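# Drop the held pin into its matching colour bin

## Task

The pin the hand is holding has a coloured paint mark on one of its sides. Get it into the bin whose colour matches that mark so that it ends up lying flat on the bottom of that bin (releasing it from a small height just over the bin is allowed). Open the hand and pull the hand away so the pin stays there with no support from the robot, then report that the job is complete.

## Robot and tools

Robot: a single six-joint arm ending in a five-fingered right hand. Its base sits on a mount (which the clearance check treats as part of the arm) and may be slightly tilted relative to the table. It has no second arm, so every call drives just this one.

Scene frame: the origin lies on the tabletop straight under the arm base, +z is up, and +y is to the left when facing along +x. Results report end_effector_position in metres and end_effector_quat_wxyz in this frame, plus linear (m/s) and angular (rad/s) velocities. Reported positions can be slightly wrong, more so far from the base.

Hand point: a spot fixed to the palm, 0.05 m in front of it, where index pad and thumb tip meet in a pinch. Its own axes: +z runs along straightened fingers (which extend 0.06 to 0.07 m past the point), +y points out of the palm, +x runs across the palm toward the little finger. Across the palm the hand spans 0.08 m toward the little finger, and 0.02 m (thumb turned in front) up to 0.09 m toward the thumb. A wrist bracket on the little-finger side sits 0.03 m beyond the point along +y and 0.11 m across; it can collide.

execute_actions(actions): actions is a list of actions; each action is a table of up to 15 rows, each row lasting one 1/30 s control step, so an action spans 0.5 s (a short table repeats its final row). An empty list just returns the current state and images. Each row is 14 numbers, all in [-1, 1], in this order: dx, dy, dz, rx, ry, rz, thumb_turn, thumb_bend, index, middle, ring, little, force_limit, speed. The first six are an offset, not a pose: they are measured from the hand point's pose at the beginning of that action (for a call's first action, the last pose a result gave), expressed in the hand point's own axes, and every row of the action is relative to that same starting pose. Scale: 1.0 equals 0.6 m for dx, dy, dz and 180 degrees for the rotation vector rx, ry, rz. Each step the commanded pose is clipped to within 100 mm and 16 degrees of the measured one, so large offsets need several actions; position wins over orientation if both cannot be met. The six hand numbers are absolute targets: -1 open (thumb beside palm, digits straight), +1 closed (thumb opposite the fingers, digits curled). A pinch is roughly thumb_turn +0.57, thumb_bend +0.75, index +0.22. force_limit maps -1..+1 to about 0..10 N fingertip force (0..15 N for the two thumb motors) and only limits closing. speed maps -1..+1 from nearly still to full speed (full travel 0.6 s); use -0.9 or lower for a soft grip.

move(target, speed, stop_force, blocking): target is one 14-number row as above; its pose part is an offset in hand-point axes from the pose in the latest result that shows one, and its hand part is sent at the start. The hand point follows a straight path lasting 0.5 to 10 s. speed is in m/s, 0.002 to 0.5 (default 0.25), rotation capped at twice that in rad/s. stop_force (9 to 40 N, optional) ends the path when the wrist sensor feels that much added push against the motion; use it only with slow, non-rotating moves, and omit it when backing away from a contact. blocking=false returns after 0.5 s while the arm keeps going (not allowed with stop_force); then use wait or stop before new motion. The result adds a move: line with the ending (done, off_target, moving, held, fault, or contact) and any limits (paced = pose clipped, held = some steps blocked), plus the remaining distance to target.

wait(seconds): 0 to 10, lets time pass holding the last command. stop(): brakes a running move. zoom_image(camera, region): region [x0, y0, x1, y1] in pixels, at most 504 by 504, from cam_head_left, cam_head_right, cam_high, cam_low or cam_wrist (all 504x504). show_instructions(): shows the reference image. finished_scene(scene): ends the scene with the given number; it cannot be undone.

Result lines: hand_measured, hand_stopped_by and hand_load_n each give six values in the hand-number order. hand_stopped_by words: moving, target, force, stalled, fault (motor dead). hand_load_n is fingertip load, positive when pushed open; loads near 0 mean the grip is lost. A motor only starts when its target changes by at least 0.01; to release, send targets more open than hand_measured. Hand target is the pose the controller now drives toward. Wrist force and Wrist torque are in hand-point axes, carry offsets up to about 4 N and noise, and saturate near 50 N; no reading is normal at the start. pose unreachable means the clearance check altered or blocked the command. MOTOR HOT warns from 70 °C; OVER-TEMPERATURE FAULT means brakes are set until cooling.

Cautions: the arm is stiff, so commanding past a hard contact can trigger a fault stop (joint torque limits 133 N m for shoulder pan, shoulder lift, elbow and 24.9 N m for each wrist joint; any outside force of 150 N), which halts the arm for 10 s. Arm commands lag about 0.17 s. Loose objects may be nudged occasionally. Never push or knock anything off the table, do not drop the pin outside the bin, and avoid slamming or hard pressing; release low over the correct bin, check it lies flat, then open and withdraw.

Each tool is called after "Emit:" by a JSON object that holds its "op" and its "data".

Reference images:

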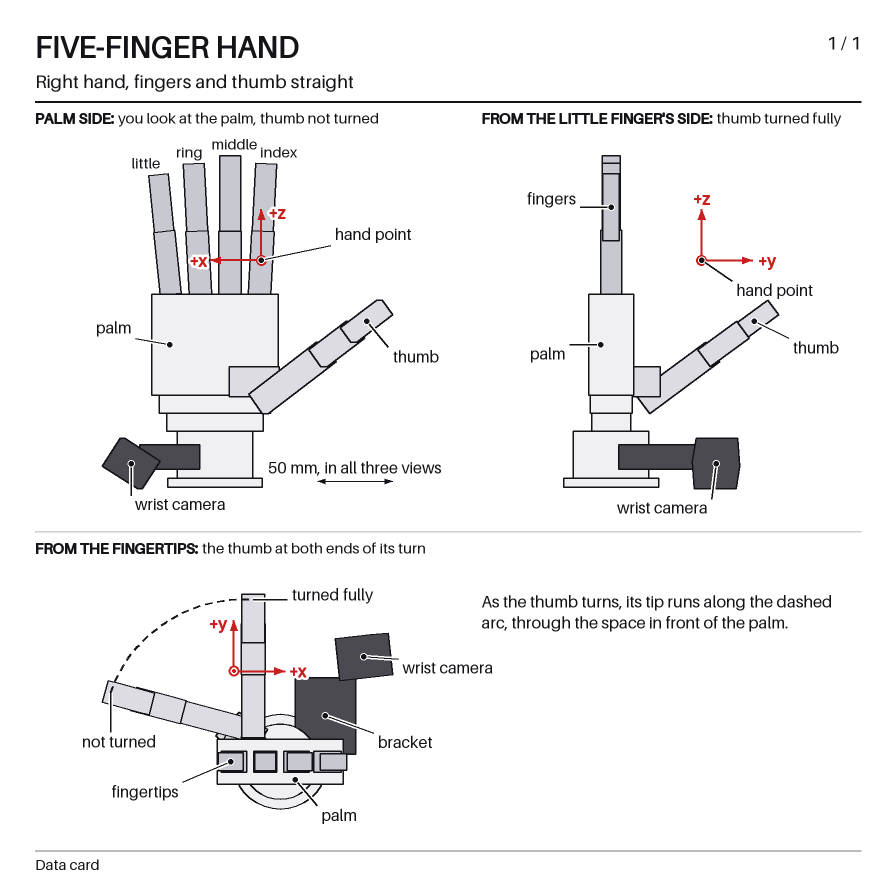

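## Session

Emit:
{"op": "execute_actions", "data": {"actions": []}}

Scene clock: 0.00 s.
end_effector_position=(+0.8085, -0.0952, +0.3000) hand_measured=(+0.550, +0.750, +0.142, -1.000, -1.000, -1.000) hand_load_n=(+0.0, +0.5, +5.5, +0.0, +0.0, +0.0) hand_stopped_by=(target, target, target, target, target, target) hand_force_limit=0.00 hand_speed=-0.80 end_effector_quat_wxyz=(+0.521, -0.547, +0.467, -0.459) end_effector_velocity=(-0.000, +0.000, +0.000) end_effector_angular_velocity=(-0.000, -0.001, +0.000)
Joint positions: [-0.534 -0.893  1.59  -3.807 -0.924 -0.038]
Joint velocities: [-0.    -0.001  0.    -0.     0.    -0.   ]
Wrist force (N, on the end effector, along its own x y z axes, offset not removed): no reading
Wrist torque (N m, same axes, about the end effector's origin, offset not removed): no reading
Hand target: +0.809, -0.095, +0.300; +0.521, -0.547, +0.467, -0.459

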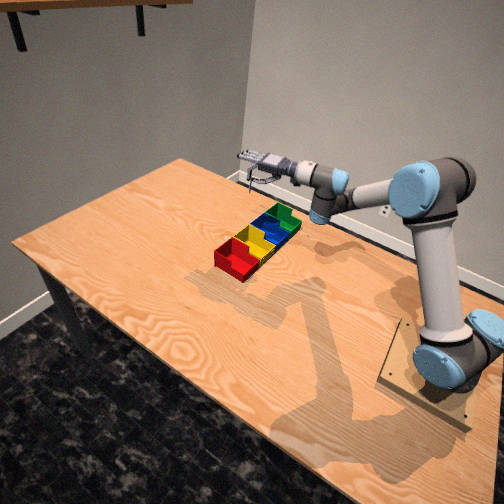

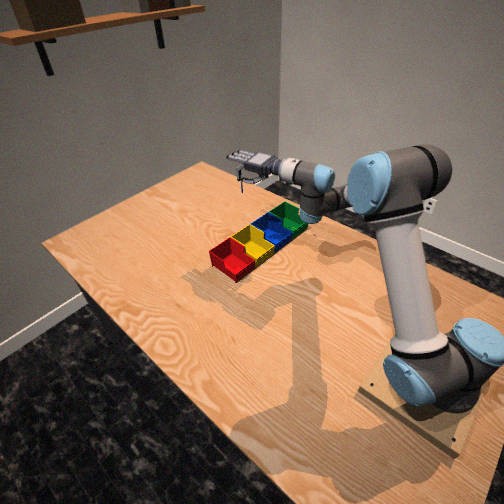

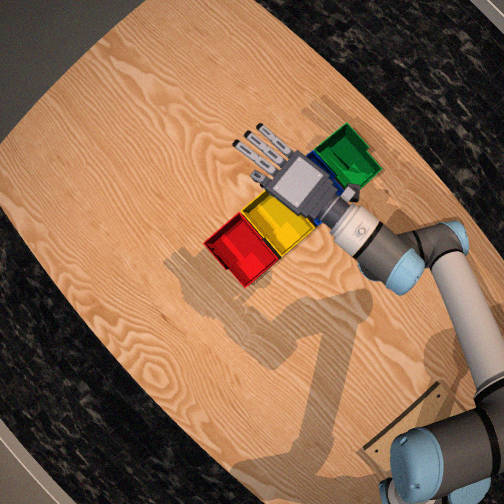

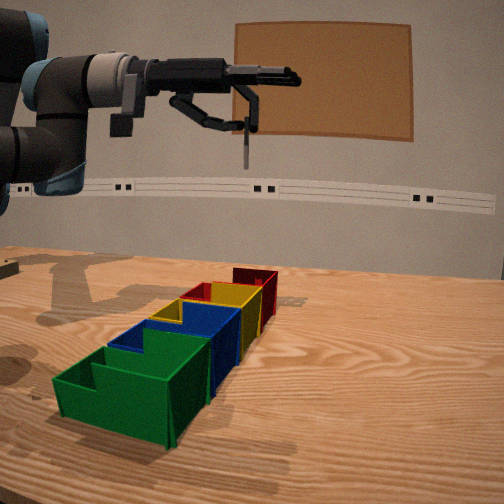

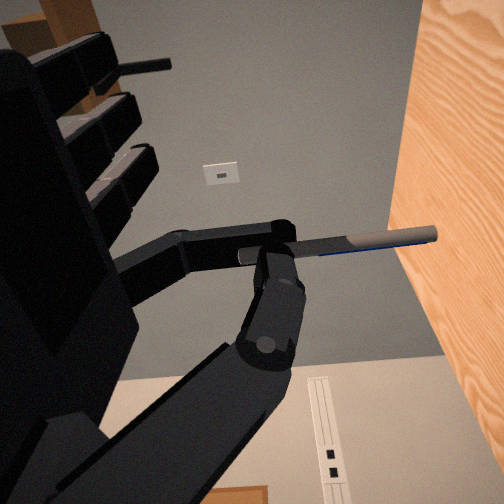

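Emit:
{"op": "zoom_image", "data": {"camera": "cam_wrist", "region": [230, 190, 450, 300]}}

Emit:
{"op": "zoom_image", "data": {"camera": "cam_head_left", "region": [200, 140, 340, 290]}}

Emit:
{"op": "zoom_image", "data": {"camera": "cam_high", "region": [190, 100, 400, 300]}}

Region (230, 190, 450, 300) of cam_wrist's 504x504 image, scaled by 2.291, with more detail than that image has.

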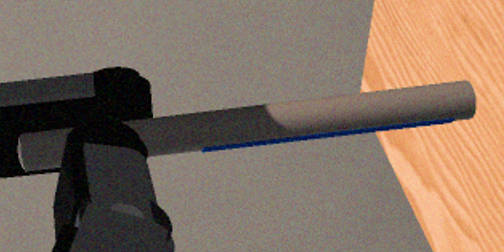

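Region (200, 140, 340, 290) of cam_head_left's 504x504 image, scaled by 3.360, with more detail than that image has; it fills the left 470 columns of this view, and the rest is white.

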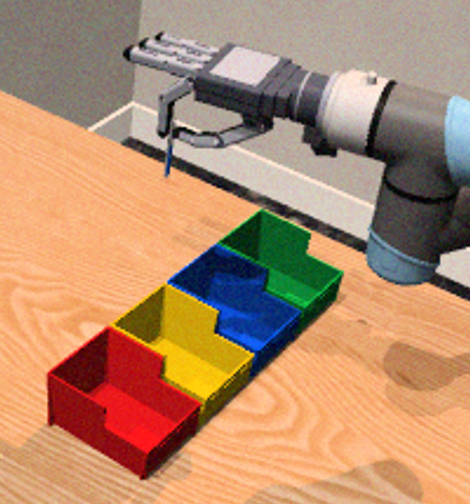

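Region (190, 100, 400, 300) of cam_high's 504x504 image, scaled by 2.400, with more detail than that image has; it fills the top 480 rows of this view, and the rest is white.

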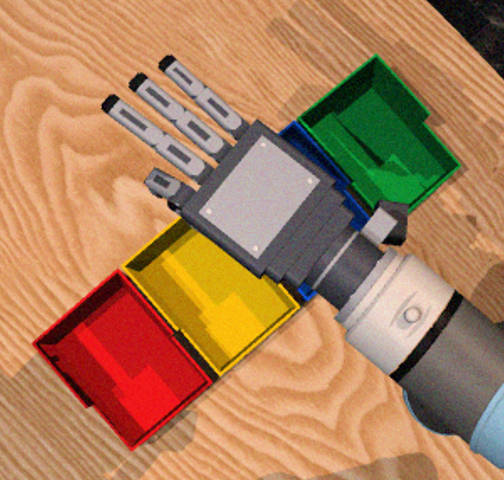

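Emit:
{"op": "move", "data": {"target": [0.15,0.2,-0.16,0,0,-0.25,0.55,0.75,0.25,-1,-1,-1,0,-0.8], "speed": 0.2}}

Scene clock: 4.17 s.
end_effector_position=(+0.7227, -0.2004, +0.1851) hand_measured=(+0.550, +0.750, +0.142, -1.000, -1.000, -1.000) hand_load_n=(+0.0, +0.5, +5.5, +0.0, +0.0, +0.0) hand_stopped_by=(target, target, force, target, target, target) hand_force_limit=0.00 hand_speed=-0.80 end_effector_quat_wxyz=(-0.306, +0.684, -0.222, +0.624) end_effector_velocity=(-0.001, -0.001, -0.001) end_effector_angular_velocity=(-0.005, +0.001, -0.000)
Joint positions: [-0.714 -0.798  1.833 -4.141 -0.744 -0.831]
Joint velocities: [-0.001  0.001  0.001 -0.001  0.001 -0.006]
Wrist force (N, on the end effector, along its own x y z axes, offset not removed): [1.3 2.4 1.5]
Wrist torque (N m, same axes, about the end effector's origin, offset not removed): [0.25 -0.16 0.35]
Hand target: +0.723, -0.200, +0.185; -0.306, +0.684, -0.222, +0.624
Off the commanded pose: 0.000 m, 0 deg.
move: done

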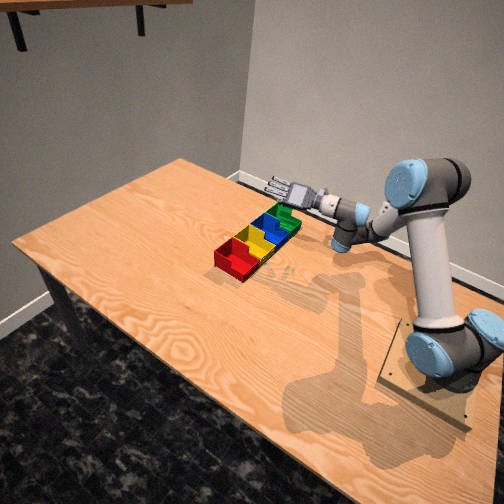

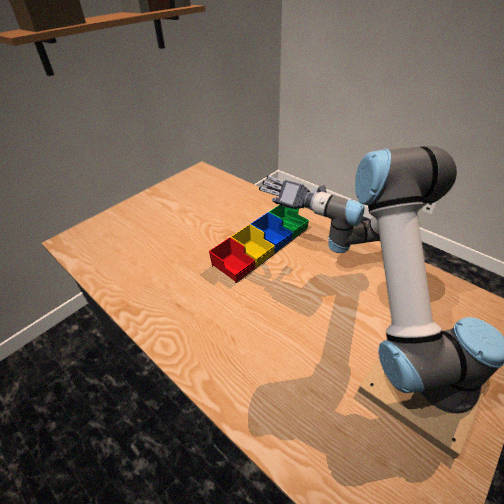

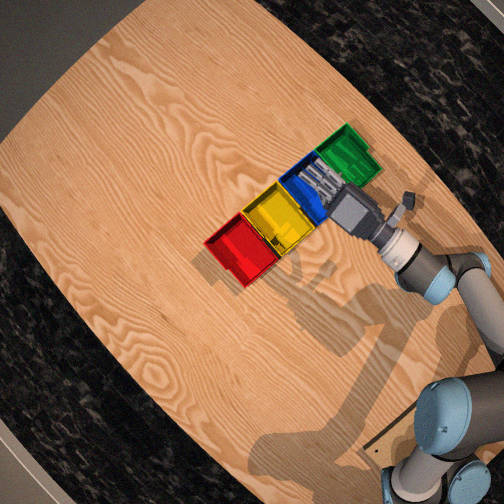

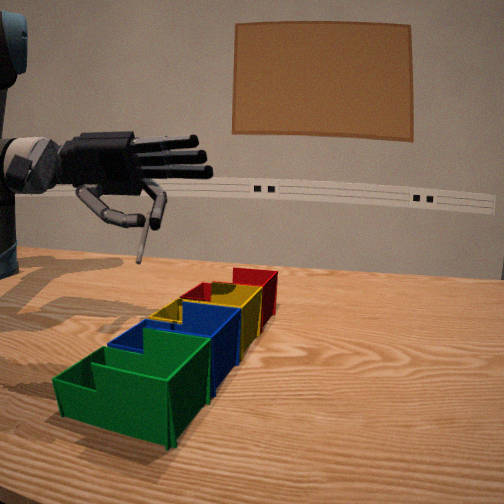

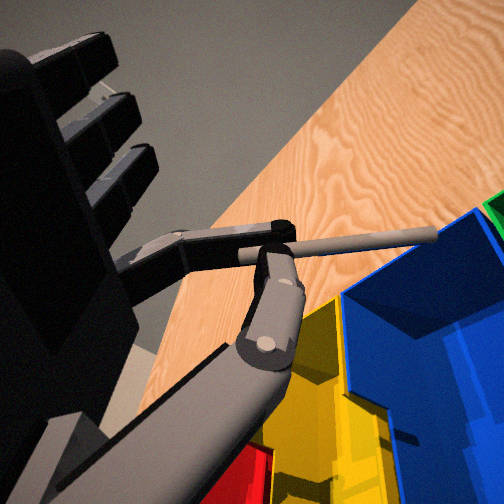

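Emit:
{"op": "move", "data": {"target": [-0.094,0.024,0.07,0,0,0,0.55,0.75,0.25,-1,-1,-1,0,-0.8], "speed": 0.15}}

Emit:
{"op": "zoom_image", "data": {"camera": "cam_high", "region": [230, 100, 430, 300]}}

Emit:
{"op": "zoom_image", "data": {"camera": "cam_head_left", "region": [220, 160, 340, 280]}}

Scene clock: 5.80 s.
end_effector_position=(+0.7584, -0.1662, +0.1331) hand_measured=(+0.550, +0.750, +0.142, -1.000, -1.000, -1.000) hand_load_n=(+0.0, +0.5, +5.5, +0.0, +0.0, +0.0) hand_stopped_by=(target, target, force, target, target, target) hand_force_limit=0.00 hand_speed=-0.80 end_effector_quat_wxyz=(-0.306, +0.684, -0.222, +0.624) end_effector_velocity=(+0.001, +0.001, -0.001) end_effector_angular_velocity=(+0.001, +0.001, +0.001)
Joint positions: [-0.619 -0.663  1.746 -4.191 -0.839 -0.827]
Joint velocities: [ 0.001  0.002 -0.002  0.001 -0.     0.   ]
Wrist force (N, on the end effector, along its own x y z axes, offset not removed): [2.6 2.8 1.1]
Wrist torque (N m, same axes, about the end effector's origin, offset not removed): [0.35 -0.37 0.40]
Hand target: +0.758, -0.166, +0.133; -0.306, +0.684, -0.222, +0.624
Off the commanded pose: 0.000 m, 0 deg.
move: done

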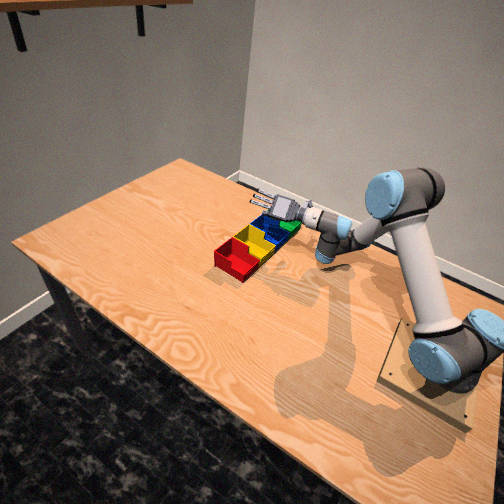

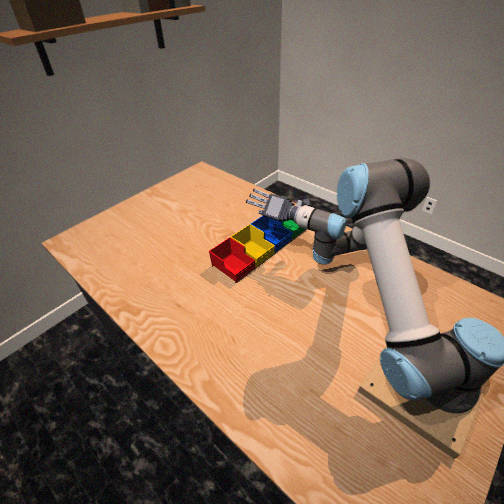

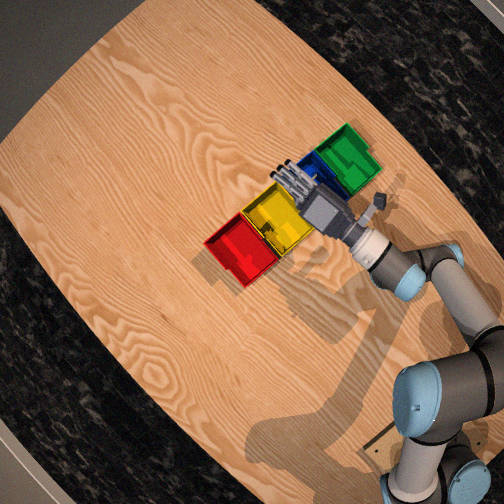

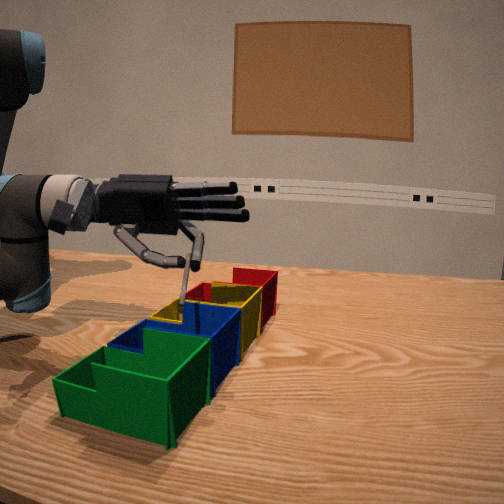

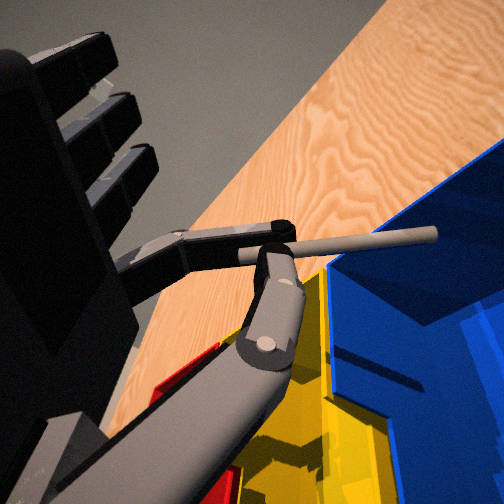

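Region (230, 100, 430, 300) of cam_high's 504x504 image, scaled by 2.520, with more detail than that image has.

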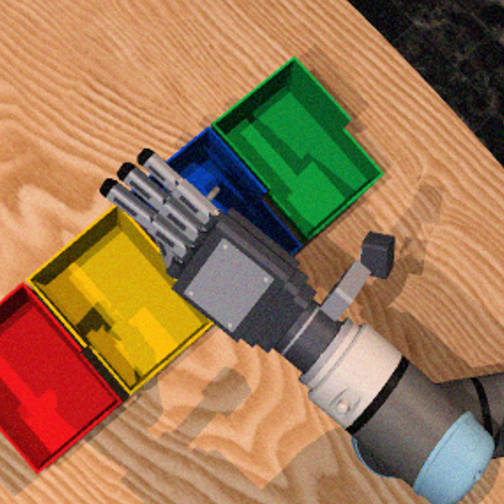

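Region (220, 160, 340, 280) of cam_head_left's 504x504 image, scaled by 4.200, with more detail than that image has.

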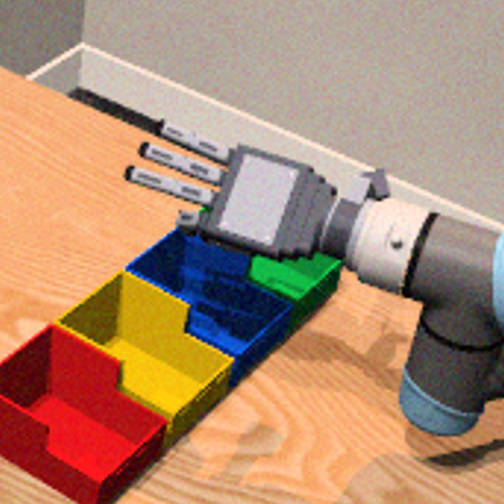

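Emit:
{"op": "move", "data": {"target": [-0.019,0.047,-0.005,-0.039,-0.039,0,0.55,0.75,0.25,-1,-1,-1,0,-0.8], "speed": 0.1}}

Emit:
{"op": "zoom_image", "data": {"camera": "cam_high", "region": [230, 100, 430, 300]}}

Scene clock: 7.50 s.
end_effector_position=(+0.7562, -0.1791, +0.1055) hand_measured=(+0.550, +0.750, +0.142, -1.000, -1.000, -1.000) hand_load_n=(+0.0, +0.5, +5.5, +0.0, +0.0, +0.0) hand_stopped_by=(target, target, force, target, target, target) hand_force_limit=0.00 hand_speed=-0.80 end_effector_quat_wxyz=(-0.276, +0.738, -0.241, +0.566) end_effector_velocity=(+0.000, +0.001, -0.002) end_effector_angular_velocity=(+0.000, +0.010, +0.004)
Joint positions: [-0.62  -0.707  1.772 -3.946 -0.859 -0.978]
Joint velocities: [ 0.002 -0.003  0.001  0.016  0.    -0.008]
Wrist force (N, on the end effector, along its own x y z axes, offset not removed): [1.3 2.3 1.8]
Wrist torque (N m, same axes, about the end effector's origin, offset not removed): [0.27 -0.28 0.33]
Hand target: +0.756, -0.179, +0.105; -0.276, +0.739, -0.241, +0.566
Off the commanded pose: 0.000 m, 0 deg.
move: done

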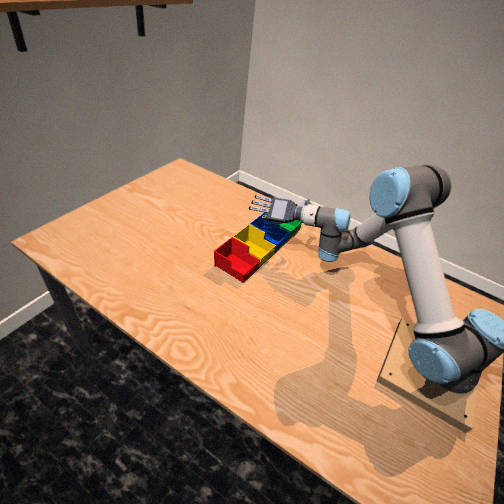

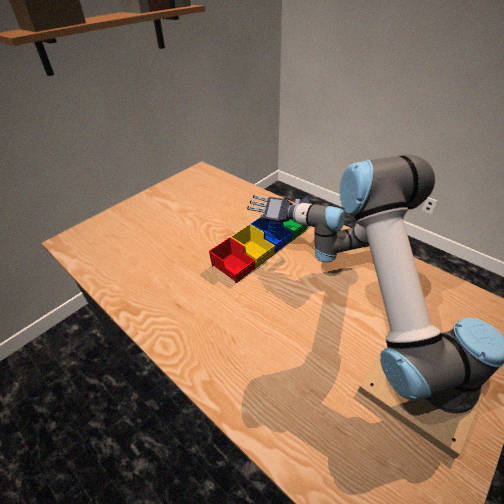

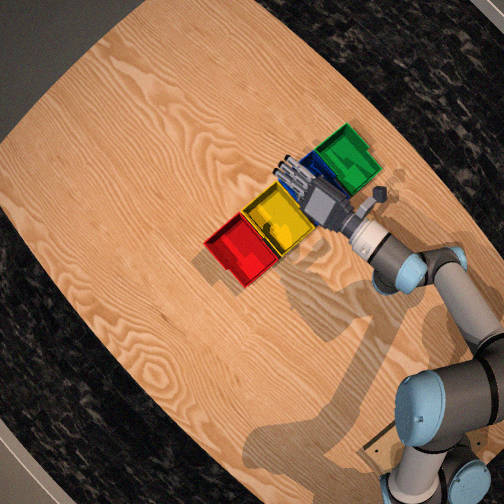

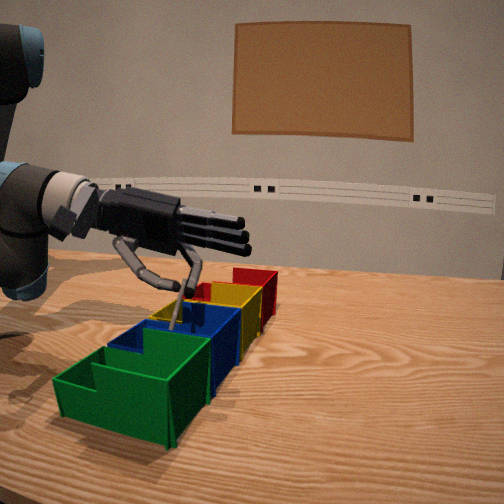

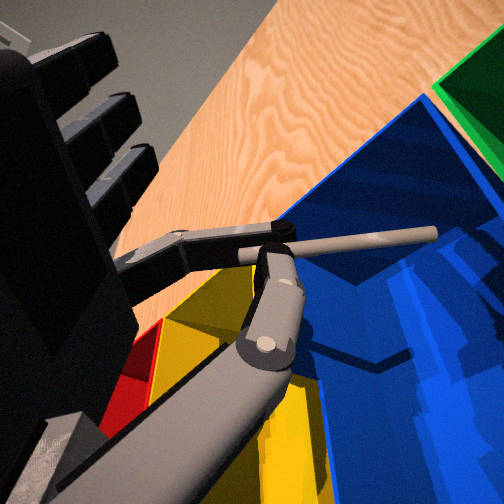

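Region (230, 100, 430, 300) of cam_high's 504x504 image, scaled by 2.520, with more detail than that image has.

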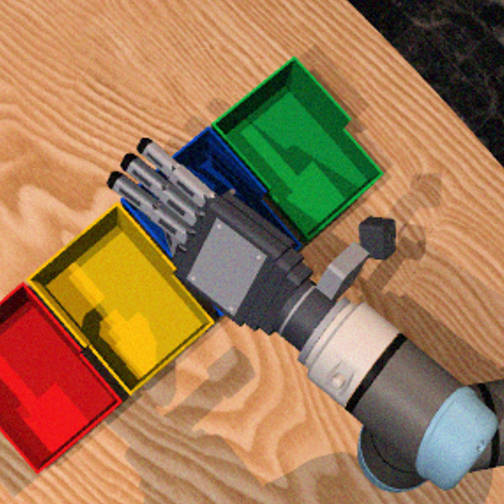

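Good. Release fast, then retreat.

Emit:
{"op": "execute_actions", "data": {"actions": [[[0,0,0,0,0,0,0.55,0.75,-0.2,-1,-1,-1,0,1]]]}}

Emit:
{"op": "move", "data": {"target": [0.1,-0.1,-0.25,0,0,0,0.55,0.75,-0.2,-1,-1,-1,0,1]}}

Emit:
{"op": "zoom_image", "data": {"camera": "cam_high", "region": [230, 100, 430, 300]}}

Scene clock: 8.27 s.
end_effector_position=(+0.7562, -0.1789, +0.1055) hand_measured=(+0.550, +0.750, -0.200, -1.000, -1.000, -1.000) hand_load_n=(+0.0, +0.0, +0.0, +0.0, +0.0, +0.0) hand_stopped_by=(target, target, target, target, target, target) hand_force_limit=0.00 hand_speed=1.00 end_effector_quat_wxyz=(-0.277, +0.738, -0.240, +0.566) end_effector_velocity=(+0.000, -0.001, +0.000) end_effector_angular_velocity=(-0.001, -0.001, -0.002)
Joint positions: [-0.62  -0.707  1.773 -3.946 -0.859 -0.978]
Joint velocities: [-0.    -0.    -0.    -0.001 -0.002  0.   ]
Wrist force (N, on the end effector, along its own x y z axes, offset not removed): [0.6 2.2 0.4]
Wrist torque (N m, same axes, about the end effector's origin, offset not removed): [0.29 -0.06 0.26]
Hand target: +0.756, -0.179, +0.106; -0.276, +0.738, -0.241, +0.566
Off the commanded pose: 0.000 m, 0 deg.

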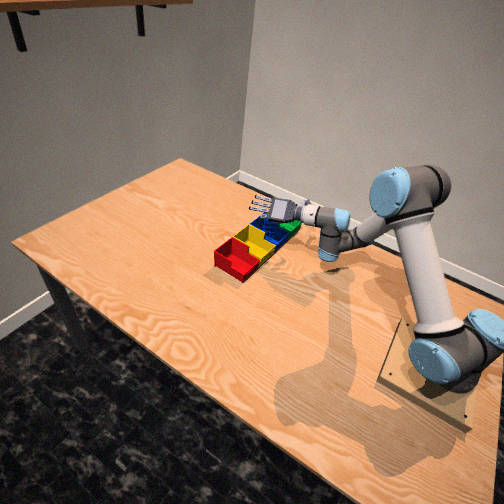

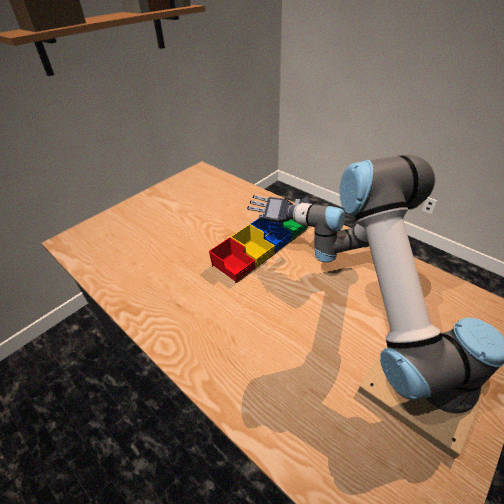

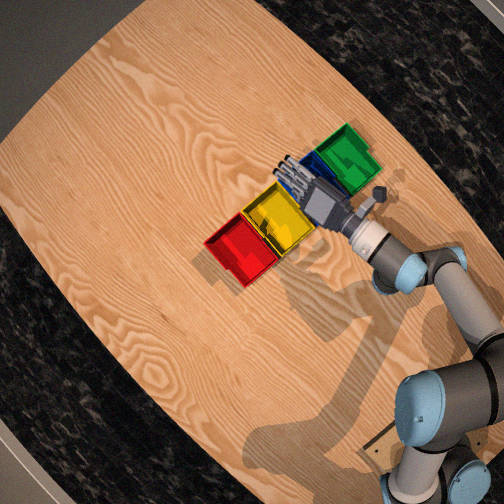

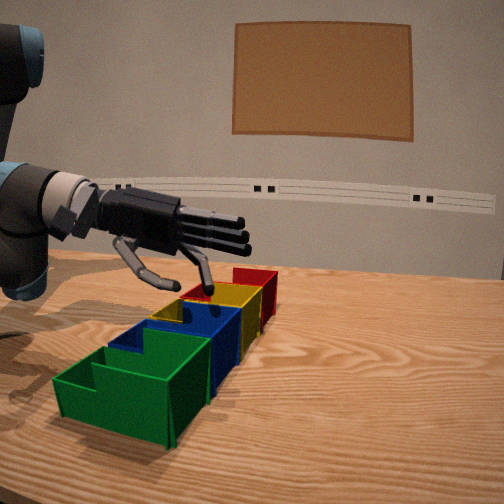

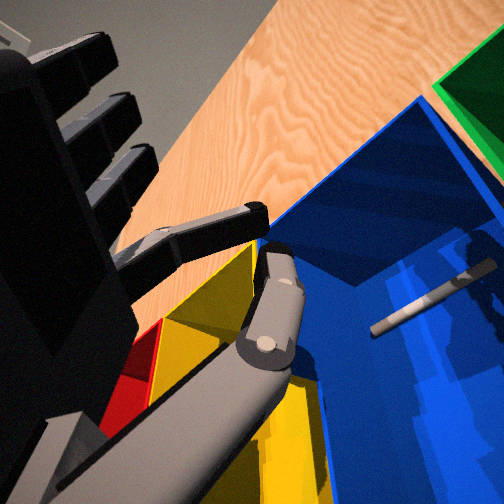

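Scene clock: 9.53 s.
end_effector_position=(+0.6278, -0.1953, +0.2193) hand_measured=(+0.550, +0.750, -0.200, -1.000, -1.000, -1.000) hand_load_n=(+0.0, +0.0, +0.0, +0.0, +0.0, +0.0) hand_stopped_by=(target, target, target, target, target, target) hand_force_limit=0.00 hand_speed=1.00 end_effector_quat_wxyz=(-0.277, +0.738, -0.241, +0.566) end_effector_velocity=(-0.001, -0.000, +0.001) end_effector_angular_velocity=(-0.001, -0.000, -0.000)
Joint positions: [-0.818 -1.116  2.14  -3.845 -0.669 -1.059]
Joint velocities: [-0.002 -0.003  0.002  0.002  0.001 -0.002]
Wrist force (N, on the end effector, along its own x y z axes, offset not removed): [2.2 1.9 1.3]
Wrist torque (N m, same axes, about the end effector's origin, offset not removed): [0.21 -0.31 0.44]
Hand target: +0.628, -0.195, +0.219; -0.277, +0.738, -0.241, +0.566
Off the commanded pose: 0.000 m, 0 deg.
move: done

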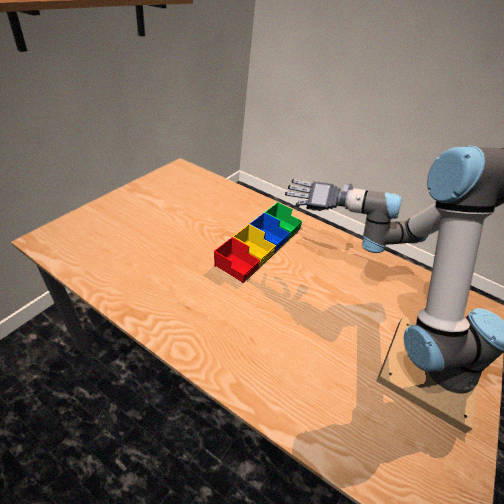

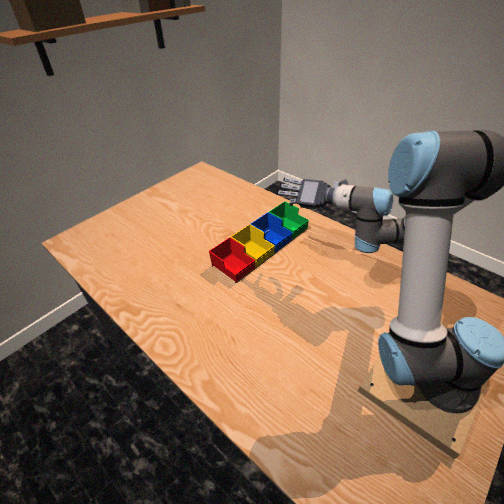

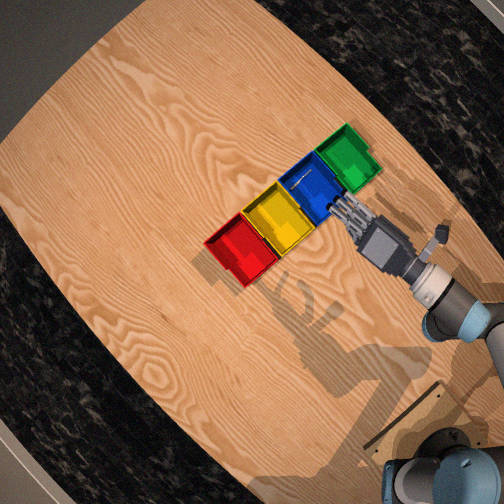

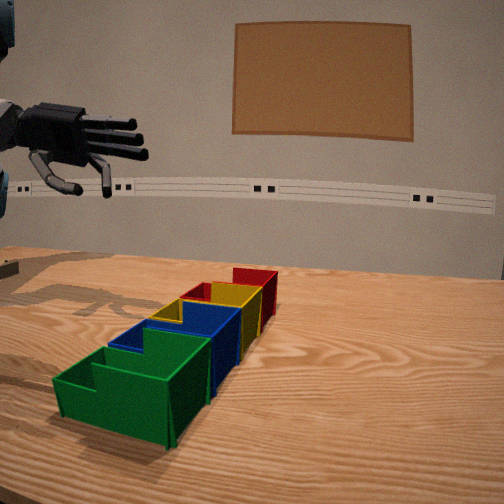

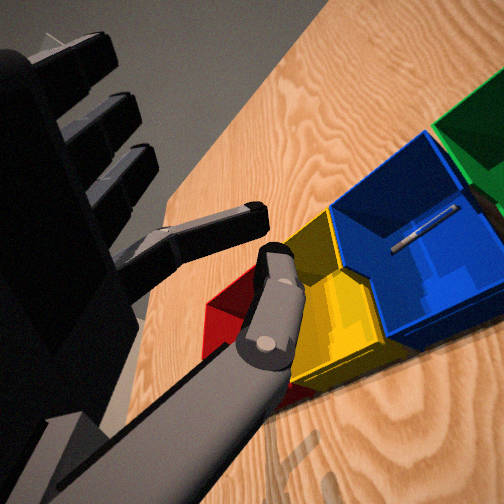

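Region (230, 100, 430, 300) of cam_high's 504x504 image, scaled by 2.520, with more detail than that image has.

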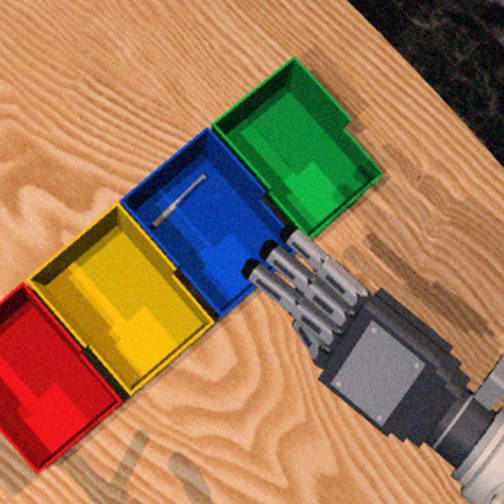

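Done: the pin lies flat in the blue bin.

Emit:
{"op": "finished_scene", "data": {"scene": 1}}

The scene is finished: the task was done.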